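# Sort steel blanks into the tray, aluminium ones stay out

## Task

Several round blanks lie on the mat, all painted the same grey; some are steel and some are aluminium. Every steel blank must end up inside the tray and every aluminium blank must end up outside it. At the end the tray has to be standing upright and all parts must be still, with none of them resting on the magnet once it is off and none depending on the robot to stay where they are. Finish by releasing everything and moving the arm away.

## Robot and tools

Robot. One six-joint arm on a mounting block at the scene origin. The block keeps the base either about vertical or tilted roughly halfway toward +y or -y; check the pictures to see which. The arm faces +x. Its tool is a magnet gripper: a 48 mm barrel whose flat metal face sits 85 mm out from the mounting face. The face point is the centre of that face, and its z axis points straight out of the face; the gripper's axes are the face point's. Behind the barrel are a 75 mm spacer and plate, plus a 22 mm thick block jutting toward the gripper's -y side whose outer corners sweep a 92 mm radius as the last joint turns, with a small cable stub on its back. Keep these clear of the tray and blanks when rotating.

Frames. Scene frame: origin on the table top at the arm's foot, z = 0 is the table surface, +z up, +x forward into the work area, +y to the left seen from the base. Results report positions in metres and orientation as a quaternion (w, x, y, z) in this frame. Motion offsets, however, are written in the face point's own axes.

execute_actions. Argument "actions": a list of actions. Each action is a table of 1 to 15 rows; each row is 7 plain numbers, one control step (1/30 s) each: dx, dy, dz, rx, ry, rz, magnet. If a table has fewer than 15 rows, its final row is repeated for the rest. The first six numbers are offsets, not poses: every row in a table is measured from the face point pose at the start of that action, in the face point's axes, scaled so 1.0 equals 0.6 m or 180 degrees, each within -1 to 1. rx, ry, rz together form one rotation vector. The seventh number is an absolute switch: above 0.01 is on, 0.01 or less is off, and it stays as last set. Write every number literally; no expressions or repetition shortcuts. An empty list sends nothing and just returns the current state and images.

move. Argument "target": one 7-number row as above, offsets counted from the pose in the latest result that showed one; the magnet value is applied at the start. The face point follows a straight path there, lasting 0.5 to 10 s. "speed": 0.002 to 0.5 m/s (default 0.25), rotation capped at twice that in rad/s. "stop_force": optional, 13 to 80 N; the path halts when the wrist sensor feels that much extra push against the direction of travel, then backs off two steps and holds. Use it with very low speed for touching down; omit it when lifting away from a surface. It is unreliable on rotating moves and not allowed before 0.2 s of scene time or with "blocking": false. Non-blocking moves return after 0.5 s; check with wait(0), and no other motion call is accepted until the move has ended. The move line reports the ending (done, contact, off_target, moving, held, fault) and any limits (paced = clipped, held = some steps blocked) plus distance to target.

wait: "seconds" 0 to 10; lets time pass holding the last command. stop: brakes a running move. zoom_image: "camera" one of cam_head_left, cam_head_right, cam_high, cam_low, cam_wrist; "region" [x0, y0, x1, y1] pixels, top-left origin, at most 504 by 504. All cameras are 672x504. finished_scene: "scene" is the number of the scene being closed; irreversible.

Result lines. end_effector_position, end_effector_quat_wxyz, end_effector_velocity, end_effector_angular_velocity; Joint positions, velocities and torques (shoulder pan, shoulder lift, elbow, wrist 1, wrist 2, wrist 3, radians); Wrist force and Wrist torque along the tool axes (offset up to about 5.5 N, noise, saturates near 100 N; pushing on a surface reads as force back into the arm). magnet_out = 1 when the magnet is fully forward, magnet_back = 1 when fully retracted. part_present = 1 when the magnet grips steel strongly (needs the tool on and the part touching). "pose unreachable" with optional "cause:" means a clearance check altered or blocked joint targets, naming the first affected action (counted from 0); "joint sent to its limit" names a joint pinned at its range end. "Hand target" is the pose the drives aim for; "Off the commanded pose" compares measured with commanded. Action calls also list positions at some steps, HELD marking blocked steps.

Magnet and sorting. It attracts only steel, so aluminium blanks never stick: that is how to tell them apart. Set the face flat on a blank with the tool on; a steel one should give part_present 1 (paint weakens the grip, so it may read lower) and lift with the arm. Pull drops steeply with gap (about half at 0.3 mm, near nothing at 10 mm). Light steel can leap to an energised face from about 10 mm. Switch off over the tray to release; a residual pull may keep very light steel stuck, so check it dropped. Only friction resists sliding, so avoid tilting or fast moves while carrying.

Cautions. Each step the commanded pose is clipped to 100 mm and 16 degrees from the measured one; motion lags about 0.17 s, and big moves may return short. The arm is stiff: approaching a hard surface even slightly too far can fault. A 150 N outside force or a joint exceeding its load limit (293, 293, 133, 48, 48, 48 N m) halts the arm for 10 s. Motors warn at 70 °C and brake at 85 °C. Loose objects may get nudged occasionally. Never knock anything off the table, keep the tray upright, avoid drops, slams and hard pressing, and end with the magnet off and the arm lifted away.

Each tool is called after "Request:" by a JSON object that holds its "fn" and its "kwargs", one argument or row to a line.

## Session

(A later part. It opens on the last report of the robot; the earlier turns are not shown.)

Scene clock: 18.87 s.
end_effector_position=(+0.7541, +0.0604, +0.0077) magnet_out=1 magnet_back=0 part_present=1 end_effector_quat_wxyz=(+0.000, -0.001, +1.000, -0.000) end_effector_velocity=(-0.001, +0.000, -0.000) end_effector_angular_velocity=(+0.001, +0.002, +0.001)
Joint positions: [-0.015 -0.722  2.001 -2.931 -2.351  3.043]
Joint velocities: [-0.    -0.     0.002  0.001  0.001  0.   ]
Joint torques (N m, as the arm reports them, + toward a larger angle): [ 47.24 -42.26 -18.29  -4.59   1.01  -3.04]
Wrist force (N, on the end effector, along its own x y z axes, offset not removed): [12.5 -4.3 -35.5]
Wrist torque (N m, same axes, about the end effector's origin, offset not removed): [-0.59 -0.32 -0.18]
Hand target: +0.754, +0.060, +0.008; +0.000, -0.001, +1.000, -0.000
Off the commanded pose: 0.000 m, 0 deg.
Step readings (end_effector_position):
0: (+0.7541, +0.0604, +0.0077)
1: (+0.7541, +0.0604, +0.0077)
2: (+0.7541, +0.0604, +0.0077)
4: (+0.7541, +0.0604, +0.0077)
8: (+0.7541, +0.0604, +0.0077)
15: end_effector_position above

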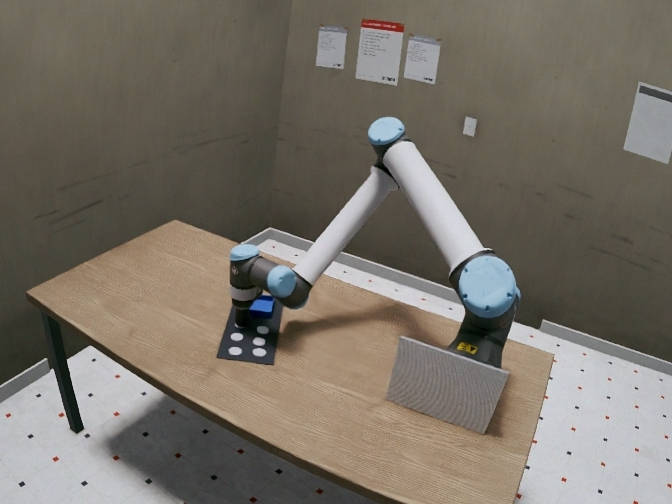

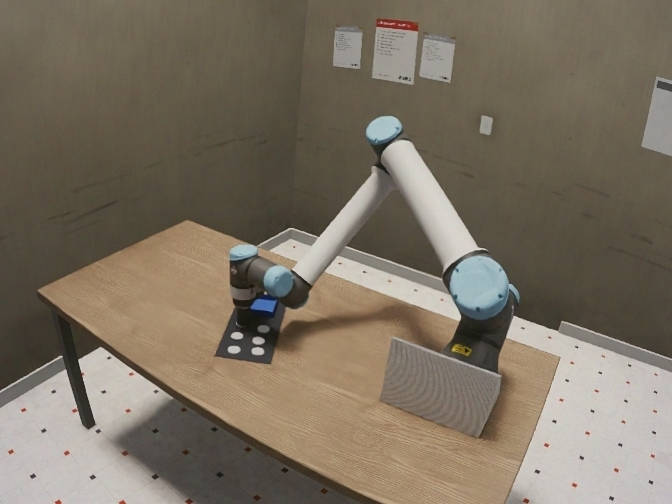

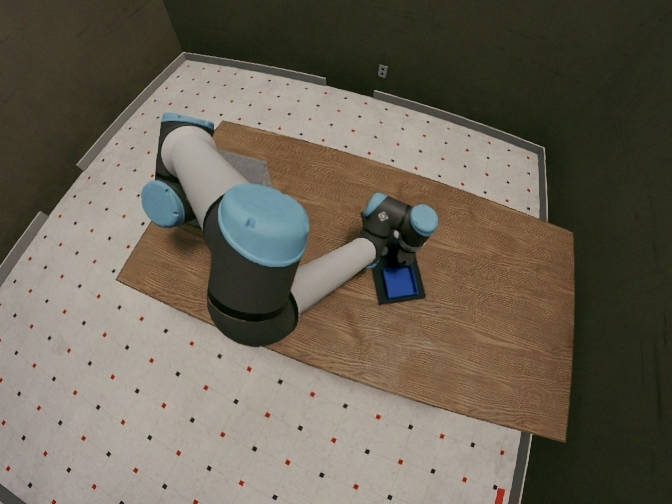

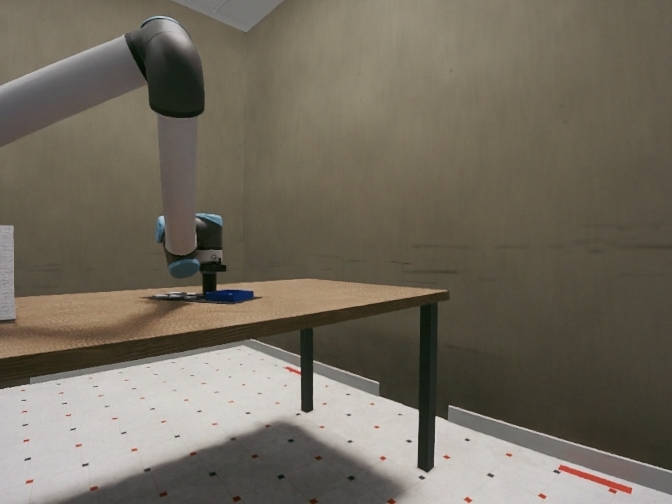

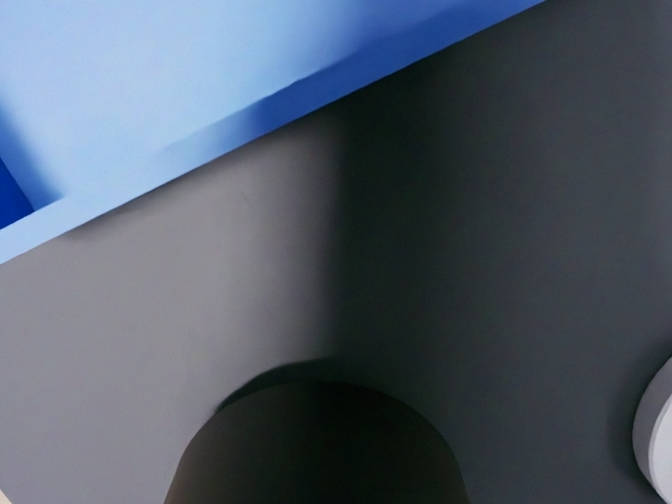

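Request:
{"fn": "move", "kwargs": {
  "target": [0,0,-0.08,0,0,0,1]
}}

Request:
{"fn": "move", "kwargs": {
  "target": [-0.04,-0.155,0,0,0,0,1]
}}

Request:
{"fn": "zoom_image", "kwargs": {
  "camera": "cam_head_left",
  "region": [190,250,310,350]
}}

Scene clock: 21.80 s.
end_effector_position=(+0.7540, +0.0606, +0.0555) magnet_out=1 magnet_back=0 part_present=1 end_effector_quat_wxyz=(+0.000, -0.001, +1.000, -0.000) end_effector_velocity=(+0.001, -0.001, +0.001) end_effector_angular_velocity=(-0.000, +0.001, -0.001)
Joint positions: [ 0.03  -0.785  2.006 -2.827 -2.354  3.107]
Joint velocities: [-0.    -0.002 -0.001  0.005 -0.     0.002]
Joint torques (N m, as the arm reports them, + toward a larger angle): [ 76.3  -71.39 -20.28   0.93  -1.71   3.5 ]
Wrist force (N, on the end effector, along its own x y z axes, offset not removed): [0.2 -3.8 3.1]
Wrist torque (N m, same axes, about the end effector's origin, offset not removed): [-0.34 -0.23 -0.17]
Hand target: +0.754, +0.061, +0.056; +0.000, -0.001, +1.000, -0.000
Off the commanded pose: 0.000 m, 0 deg.
move: done

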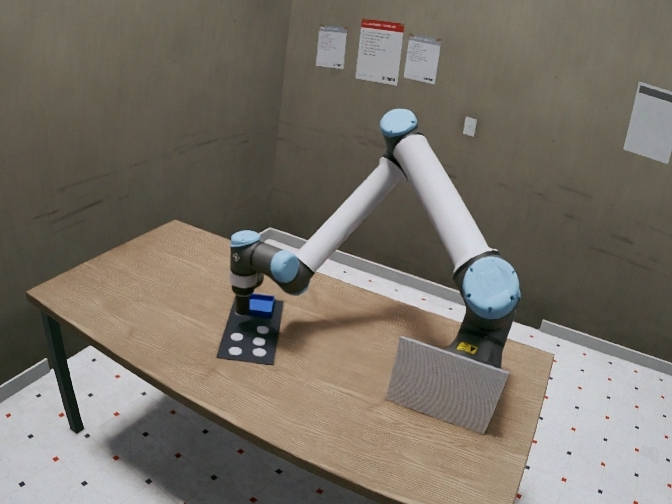

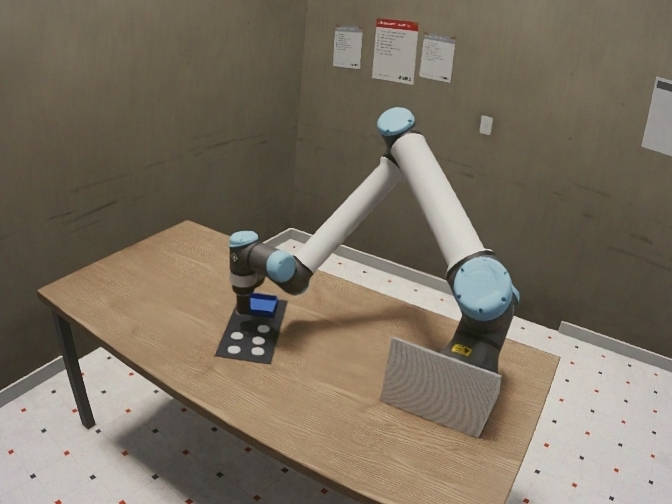

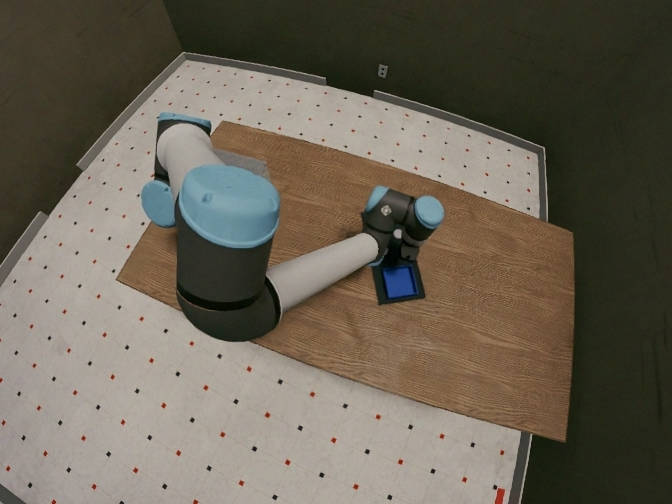

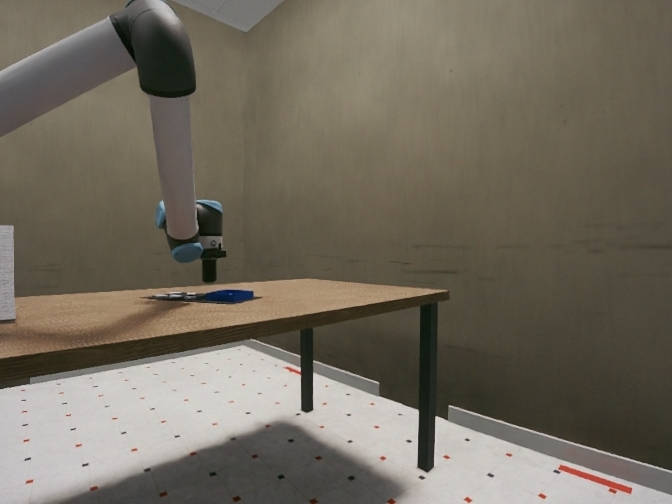

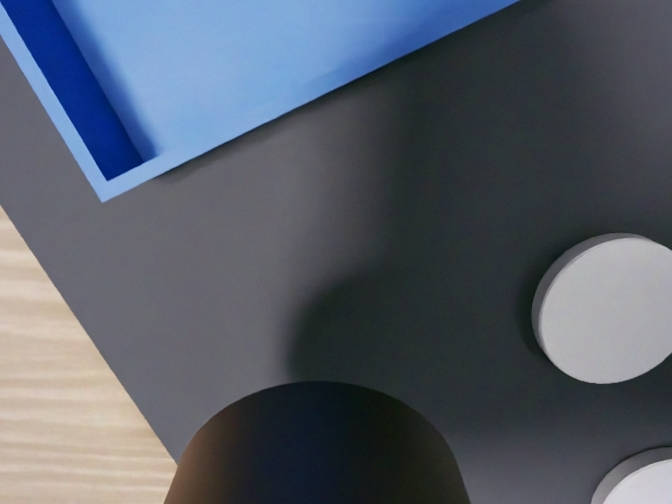

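Scene clock: 22.77 s.
end_effector_position=(+0.7780, -0.0322, +0.0557) magnet_out=1 magnet_back=0 part_present=1 end_effector_quat_wxyz=(+0.000, -0.001, +1.000, -0.000) end_effector_velocity=(+0.000, -0.002, -0.000) end_effector_angular_velocity=(+0.001, +0.000, +0.001)
Joint positions: [-0.054 -0.868  1.992 -2.814 -2.347  2.988]
Joint velocities: [-0.002 -0.002  0.     0.     0.001 -0.004]
Joint torques (N m, as the arm reports them, + toward a larger angle): [ 44.11 -70.88 -20.36   0.27   1.54  -3.21]
Wrist force (N, on the end effector, along its own x y z axes, offset not removed): [1.1 -0.6 1.5]
Wrist torque (N m, same axes, about the end effector's origin, offset not removed): [-0.05 -0.35 -0.15]
Hand target: +0.778, -0.032, +0.056; +0.000, -0.001, +1.000, -0.000
Off the commanded pose: 0.000 m, 0 deg.
move: done

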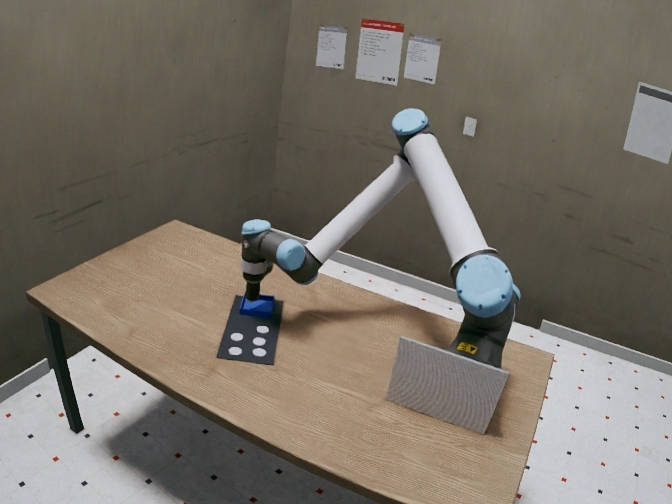

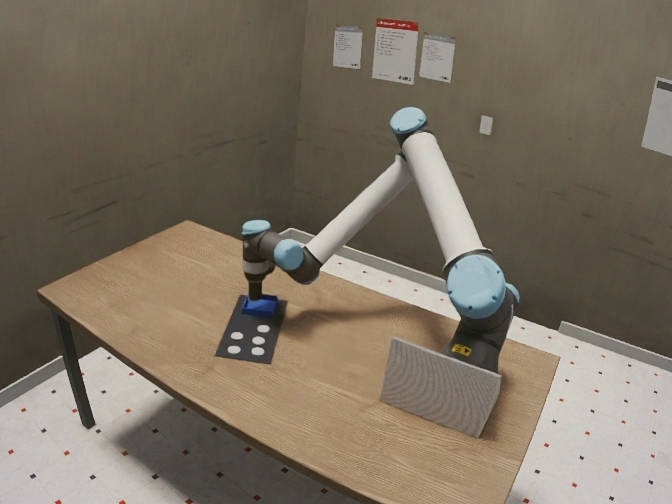

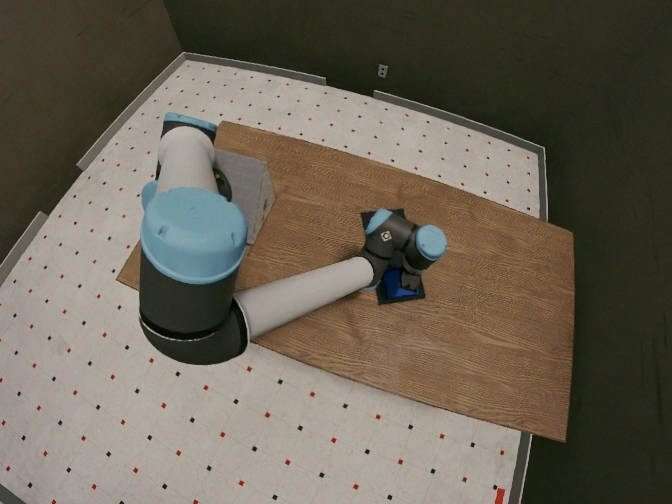

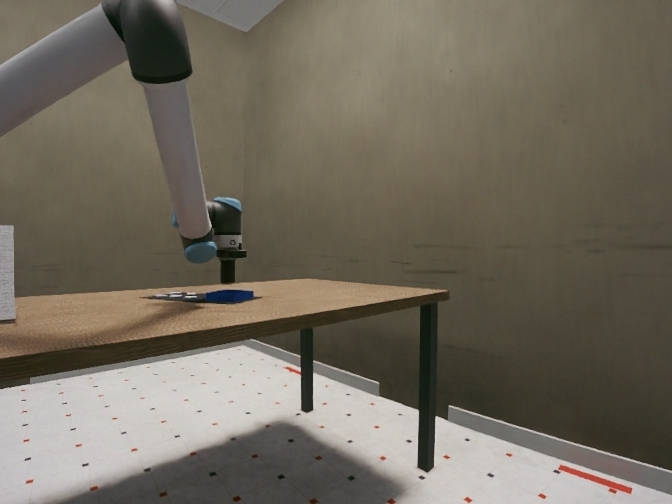

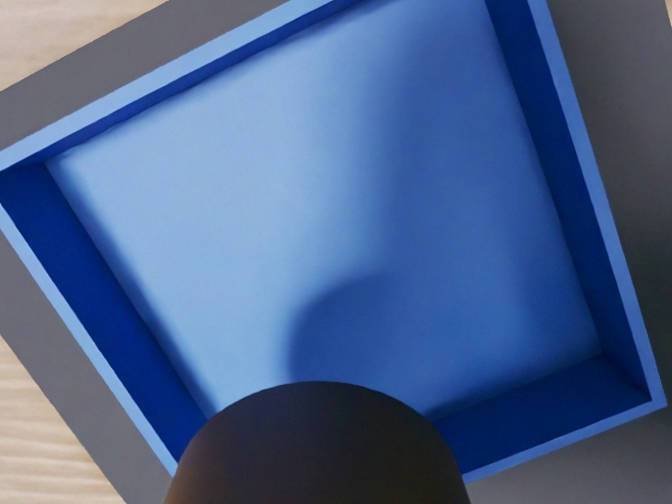

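Region (190, 250, 310, 350) of cam_head_left's 672x504 image, scaled by 4.200, with more detail than that image has.

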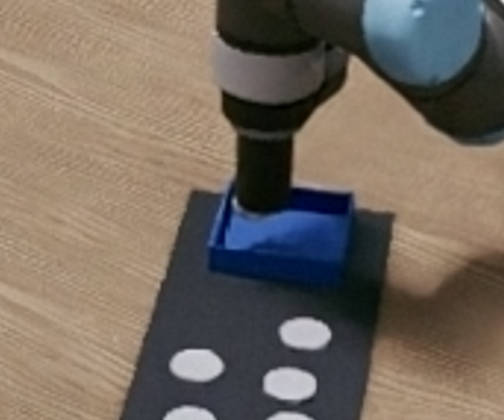

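Request:
{"fn": "move", "kwargs": {
  "target": [-0.008,0.006,0.067,0,0,0,1],
  "speed": 0.08
}}

Request:
{"fn": "move", "kwargs": {
  "target": [0,0,-0.055,0,0,0,0],
  "speed": 0.1
}}

Request:
{"fn": "move", "kwargs": {
  "target": [0.173,0.12,0,0,0,0,0]
}}

Request:
{"fn": "move", "kwargs": {
  "target": [0,0,0.064,0,0,0,0],
  "speed": 0.08
}}

Request:
{"fn": "execute_actions", "kwargs": {
  "actions": [
    [[0,0,0,0,0,0,1]]
  ]
}}

Scene clock: 25.90 s.
end_effector_position=(+0.7828, -0.0287, +0.0157) magnet_out=1 magnet_back=0 part_present=1 end_effector_quat_wxyz=(+0.000, -0.001, +1.000, -0.000) end_effector_velocity=(+0.001, +0.000, -0.002) end_effector_angular_velocity=(+0.001, -0.001, -0.001)
Joint positions: [-0.087 -0.81   1.979 -2.891 -2.343  2.943]
Joint velocities: [-0.001  0.003 -0.002 -0.003  0.001 -0.001]
Joint torques (N m, as the arm reports them, + toward a larger angle): [ 47.56 -45.65 -19.12  -7.09   1.6   -3.15]
Wrist force (N, on the end effector, along its own x y z axes, offset not removed): [4.5 -0.6 1.7]
Wrist torque (N m, same axes, about the end effector's origin, offset not removed): [-0.04 -0.76 -0.18]
Hand target: +0.783, -0.029, +0.016; +0.000, -0.001, +1.000, -0.000
Off the commanded pose: 0.000 m, 0 deg.
move: done

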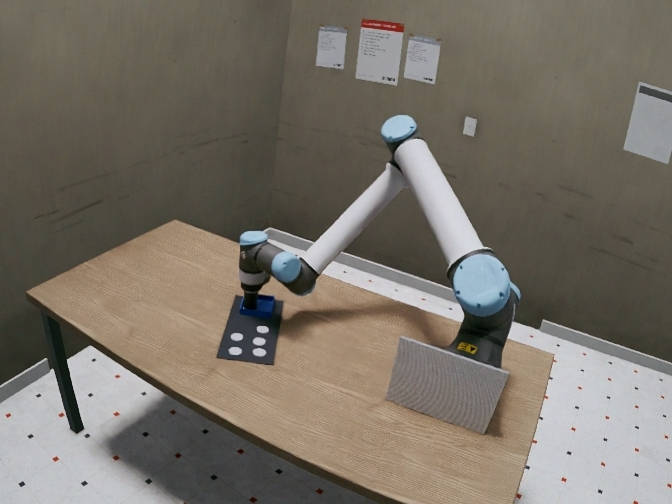

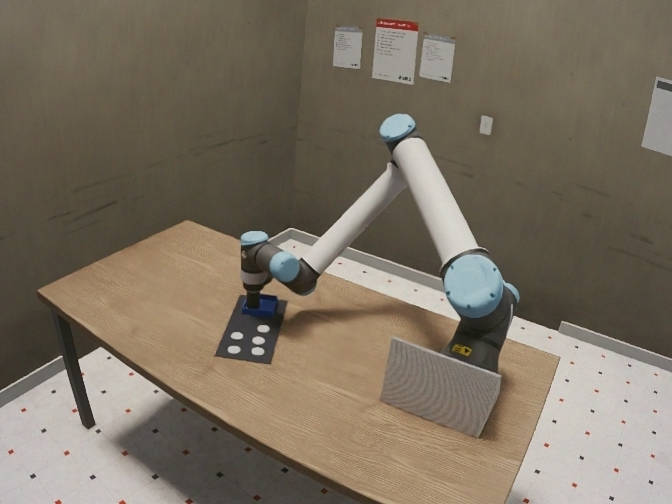

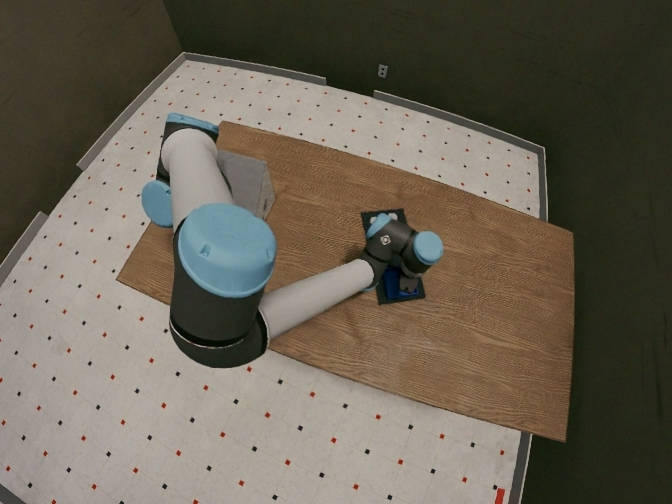

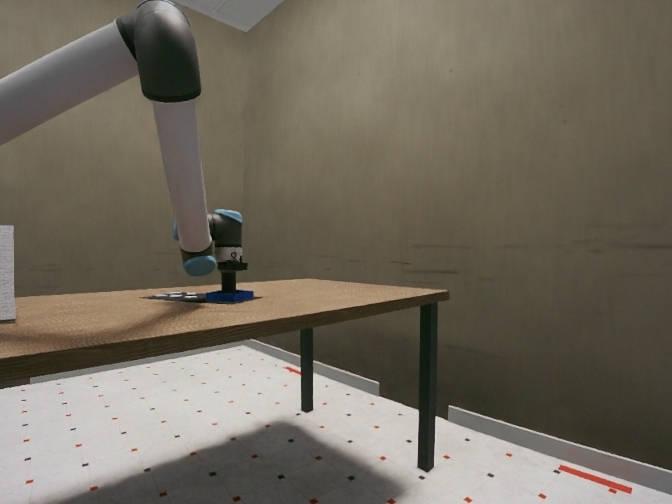

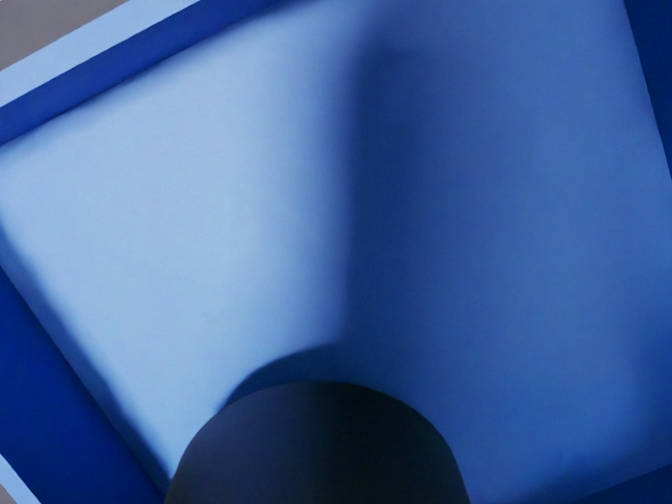

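Scene clock: 26.77 s.
end_effector_position=(+0.7827, -0.0286, +0.0485) magnet_out=0 magnet_back=1 part_present=0 end_effector_quat_wxyz=(+0.000, -0.001, +1.000, -0.000) end_effector_velocity=(-0.000, -0.001, +0.002) end_effector_angular_velocity=(-0.002, +0.001, -0.002)
Joint positions: [-0.057 -0.852  1.982 -2.822 -2.347  2.984]
Joint velocities: [ 0.001 -0.003  0.     0.004 -0.002  0.004]
Joint torques (N m, as the arm reports them, + toward a larger angle): [ 77.27 -71.51  -7.64   0.52  -1.91   3.79]
Wrist force (N, on the end effector, along its own x y z axes, offset not removed): [-0.5 -3.0 4.3]
Wrist torque (N m, same axes, about the end effector's origin, offset not removed): [-0.16 -0.24 -0.10]
Hand target: +0.783, -0.029, +0.049; +0.000, -0.001, +1.000, -0.000
Off the commanded pose: 0.000 m, 0 deg.
move: done

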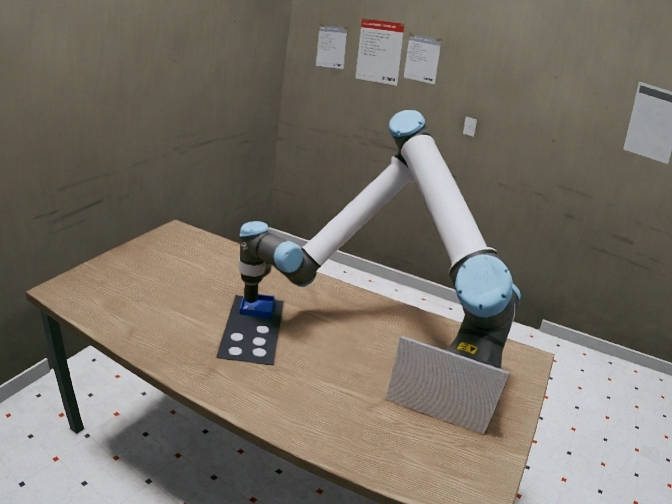

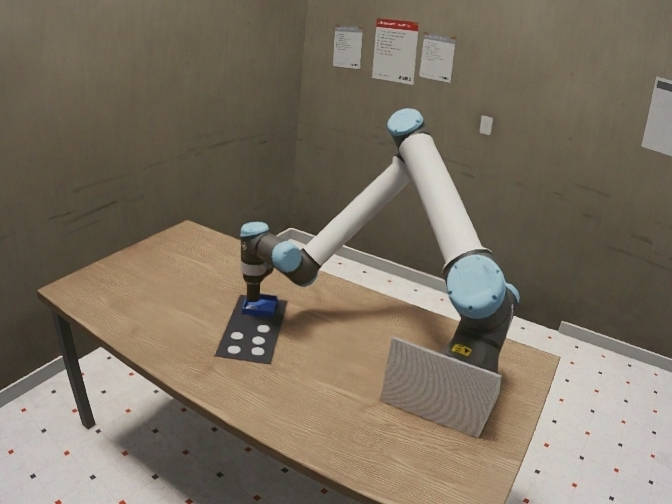

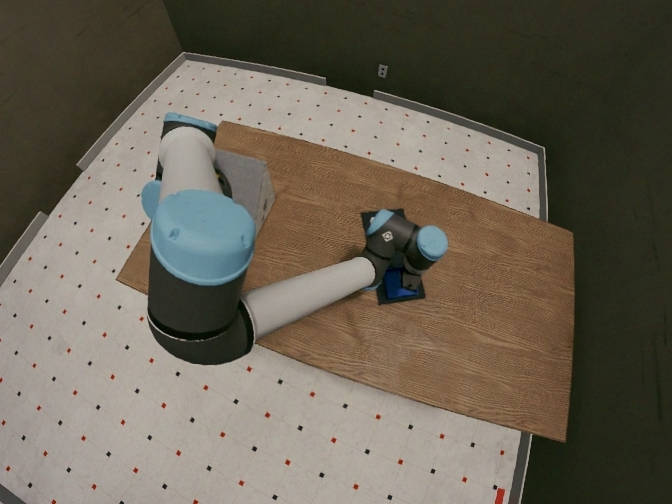

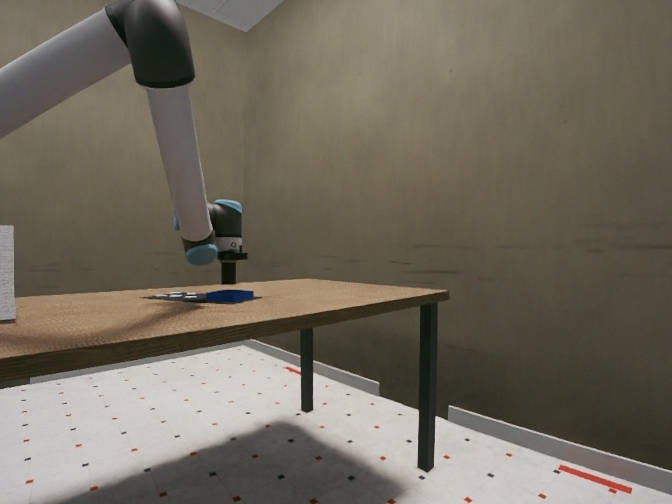

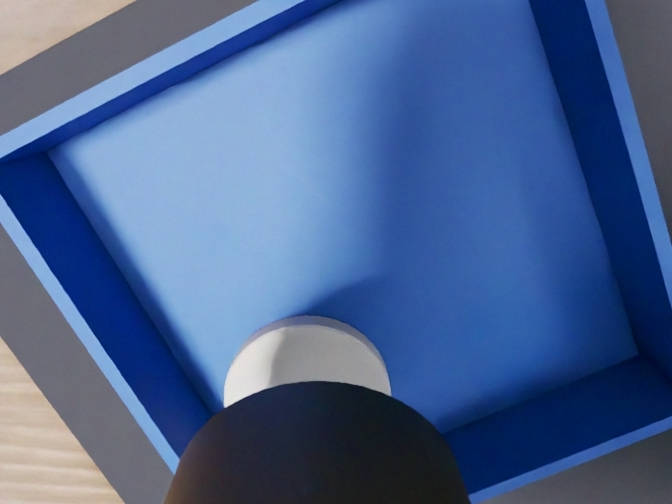

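Scene clock: 27.87 s.
end_effector_position=(+0.6790, +0.0432, +0.0482) magnet_out=0 magnet_back=1 part_present=0 end_effector_quat_wxyz=(+0.000, -0.001, +1.000, -0.000) end_effector_velocity=(-0.001, +0.002, +0.001) end_effector_angular_velocity=(+0.001, -0.001, -0.001)
Joint positions: [ 0.002 -0.834  2.16  -2.961 -2.353  3.067]
Joint velocities: [ 0.002  0.     0.003 -0.003  0.001  0.003]
Joint torques (N m, as the arm reports them, + toward a larger angle): [ 71.54 -38.34   2.03  -7.52  -1.81   3.67]
Wrist force (N, on the end effector, along its own x y z axes, offset not removed): [1.6 0.2 1.8]
Wrist torque (N m, same axes, about the end effector's origin, offset not removed): [0.06 -0.47 0.02]
Hand target: +0.679, +0.043, +0.048; +0.000, -0.001, +1.000, -0.000
Off the commanded pose: 0.000 m, 0 deg.
move: done

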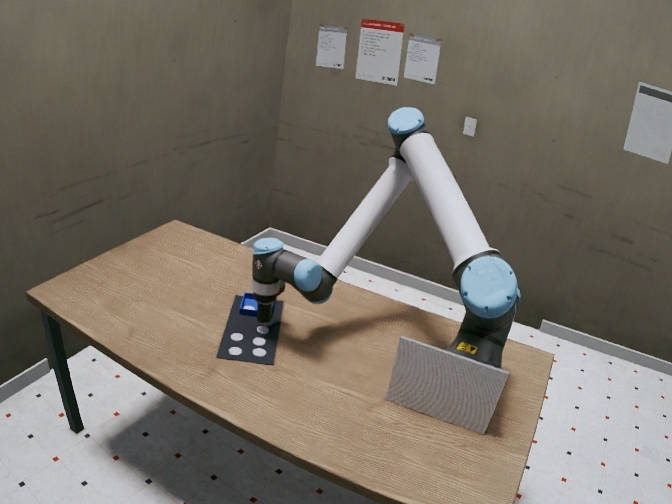

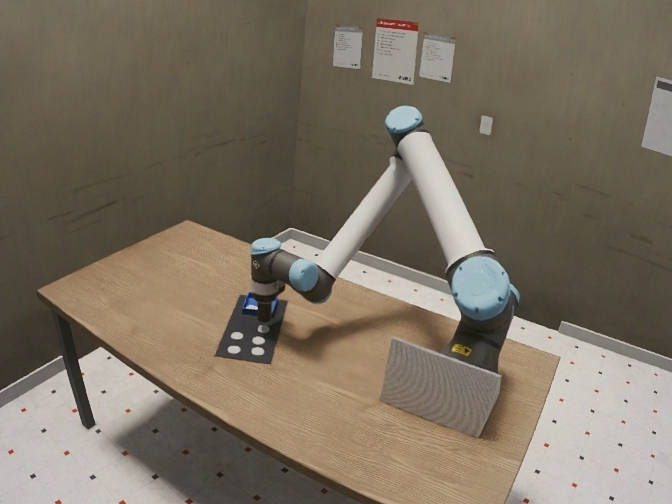

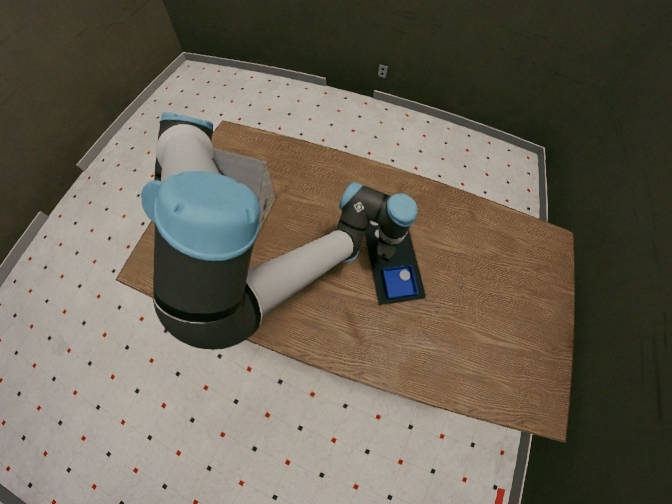

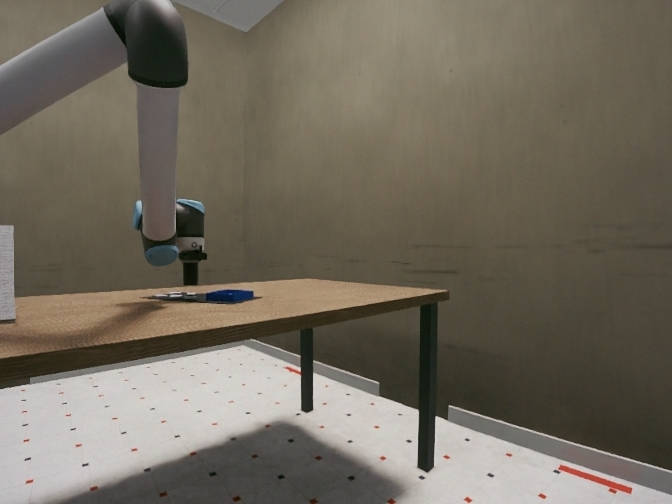

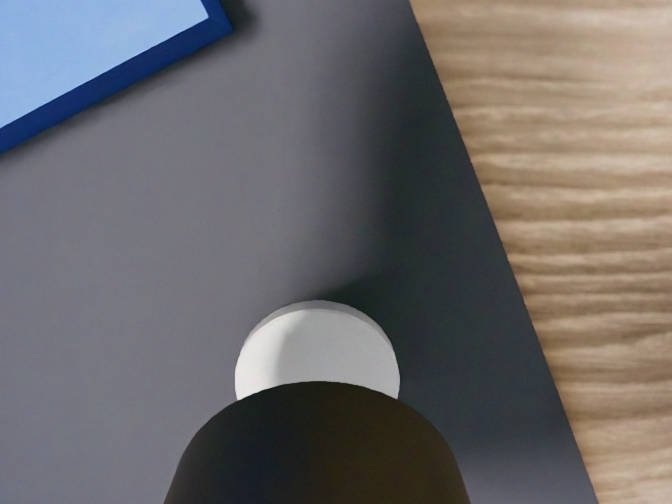

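Scene clock: 28.80 s.
end_effector_position=(+0.6791, +0.0431, +0.0100) magnet_out=0 magnet_back=1 part_present=0 end_effector_quat_wxyz=(+0.000, -0.001, +1.000, -0.000) end_effector_velocity=(-0.000, +0.000, -0.002) end_effector_angular_velocity=(+0.000, -0.000, -0.000)
Joint positions: [-0.039 -0.775  2.155 -3.055 -2.349  3.01 ]
Joint velocities: [-0.002  0.003  0.    -0.006  0.001 -0.003]
Joint torques (N m, as the arm reports them, + toward a larger angle): [ 44.5  -33.95 -14.06  -7.45   1.81  -2.78]
Wrist force (N, on the end effector, along its own x y z axes, offset not removed): [1.9 -1.9 0.7]
Wrist torque (N m, same axes, about the end effector's origin, offset not removed): [-0.13 -0.39 0.10]
Hand target: +0.679, +0.043, +0.010; +0.000, -0.001, +1.000, -0.000
Off the commanded pose: 0.000 m, 0 deg.
move: done

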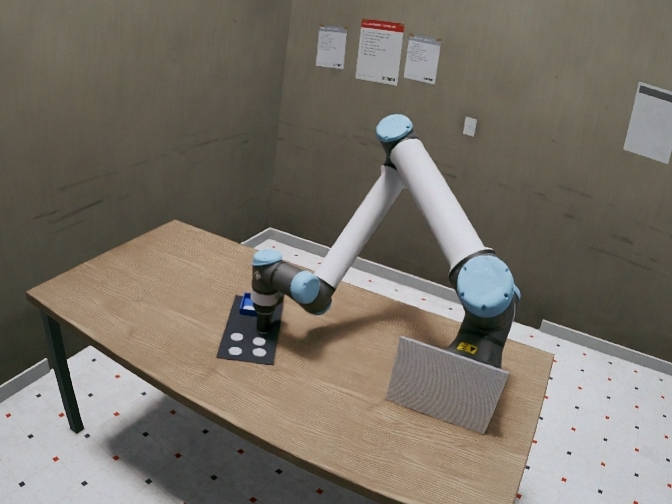

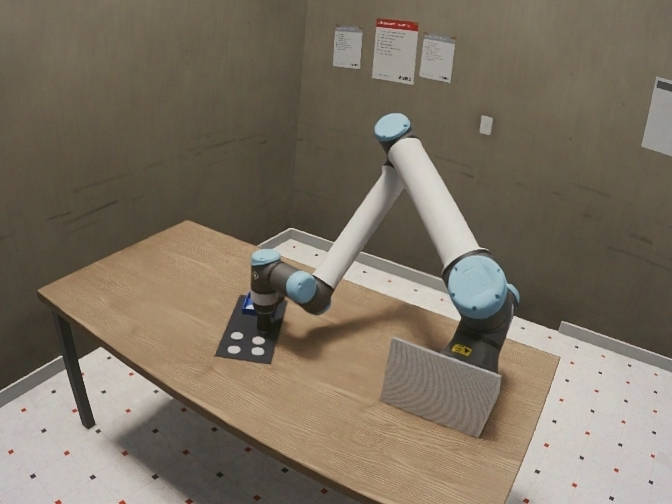

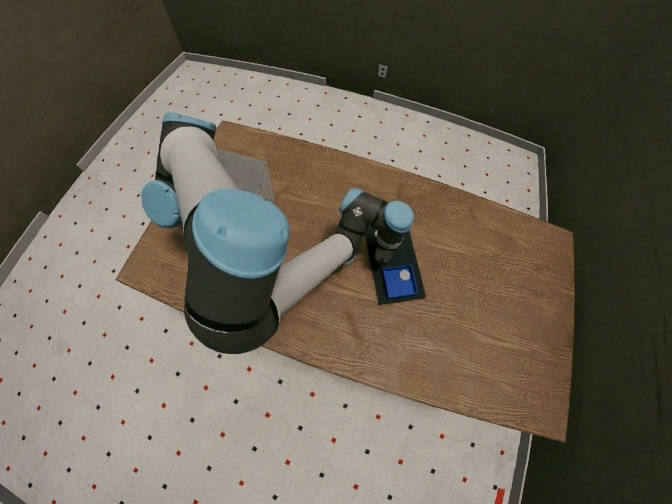

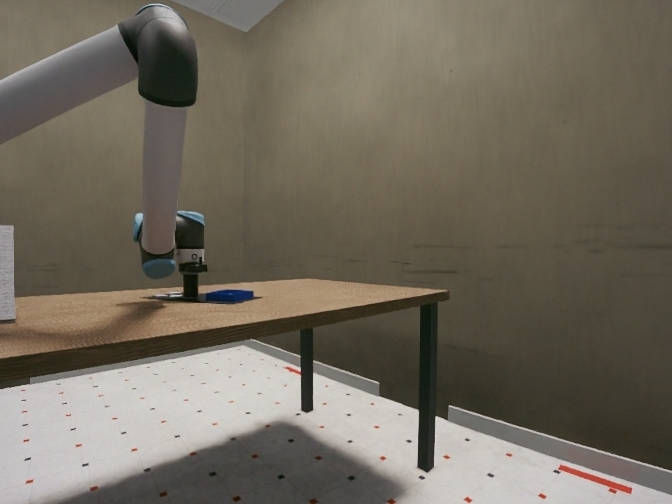

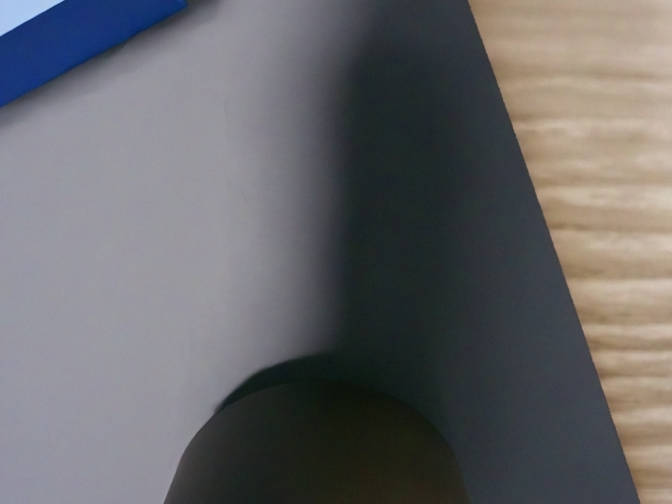

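Scene clock: 29.30 s.
end_effector_position=(+0.6791, +0.0431, +0.0100) magnet_out=1 magnet_back=0 part_present=0 end_effector_quat_wxyz=(+0.000, -0.001, +1.000, -0.000) end_effector_velocity=(+0.000, +0.002, +0.000) end_effector_angular_velocity=(+0.000, -0.001, +0.002)
Joint positions: [-0.039 -0.775  2.155 -3.055 -2.349  3.01 ]
Joint velocities: [ 0.002  0.002 -0.001  0.     0.     0.   ]
Joint torques (N m, as the arm reports them, + toward a larger angle): [ 55.81 -54.38 -11.09  -1.19   1.42   2.81]
Wrist force (N, on the end effector, along its own x y z axes, offset not removed): [-2.4 -0.4 0.5]
Wrist torque (N m, same axes, about the end effector's origin, offset not removed): [0.09 0.08 -0.13]
Hand target: +0.679, +0.043, +0.010; +0.000, -0.001, +1.000, -0.000
Off the commanded pose: 0.000 m, 0 deg.
Step readings (end_effector_position):
0: (+0.6791, +0.0431, +0.0100)
1: (+0.6791, +0.0431, +0.0100)
2: (+0.6791, +0.0431, +0.0100)
4: (+0.6791, +0.0431, +0.0100)
8: (+0.6791, +0.0431, +0.0100)
15: end_effector_position above

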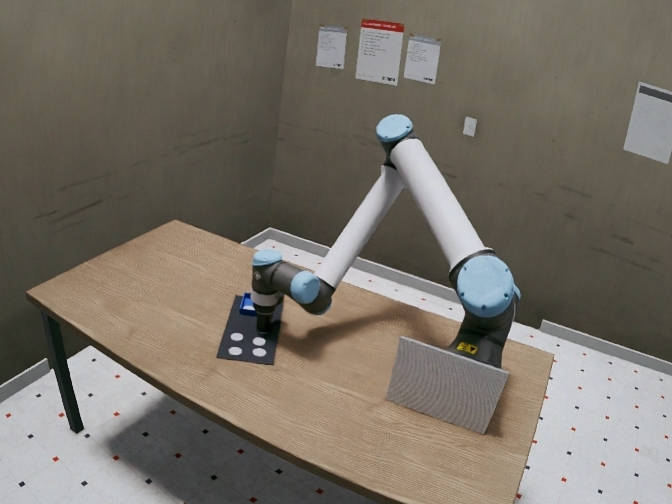

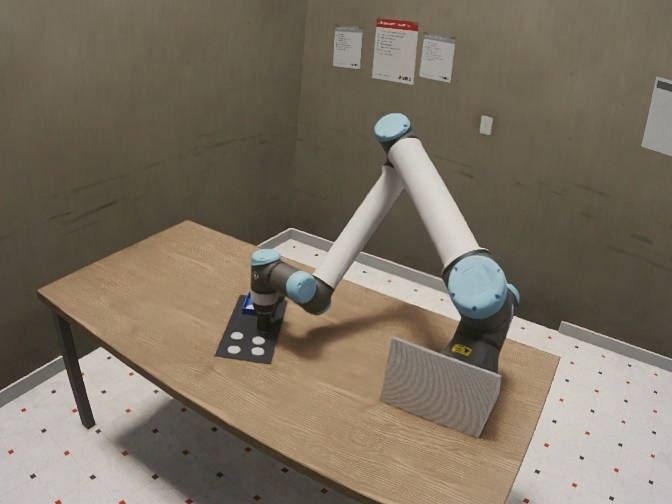

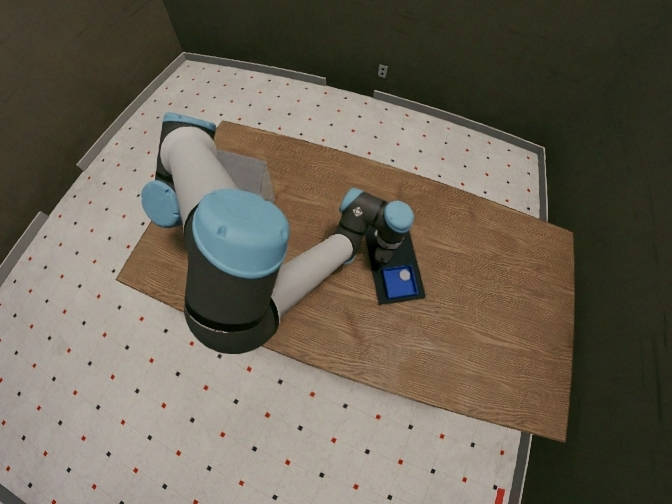

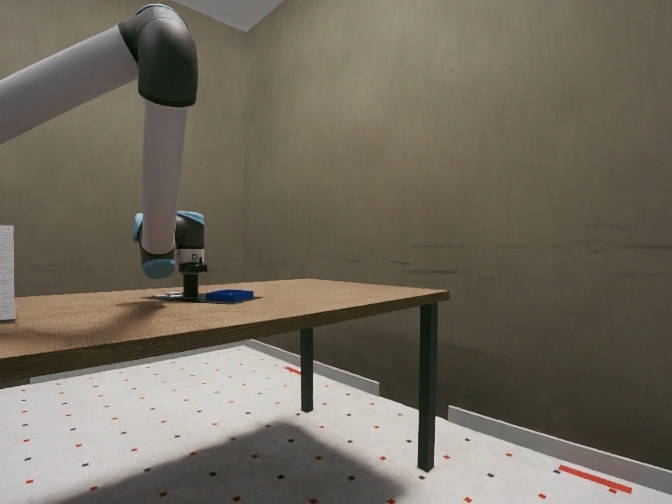

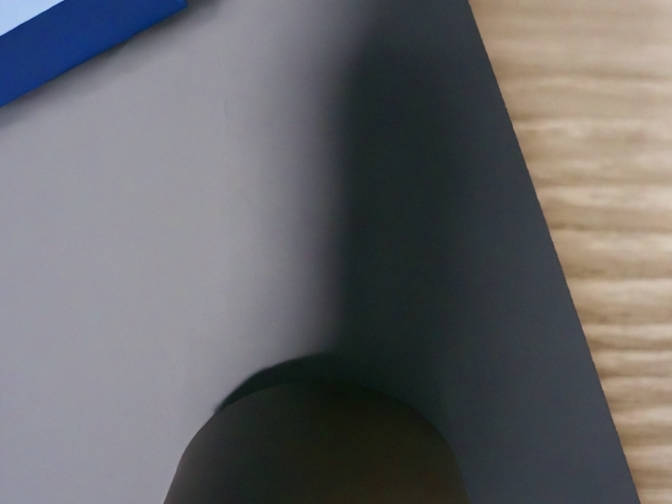

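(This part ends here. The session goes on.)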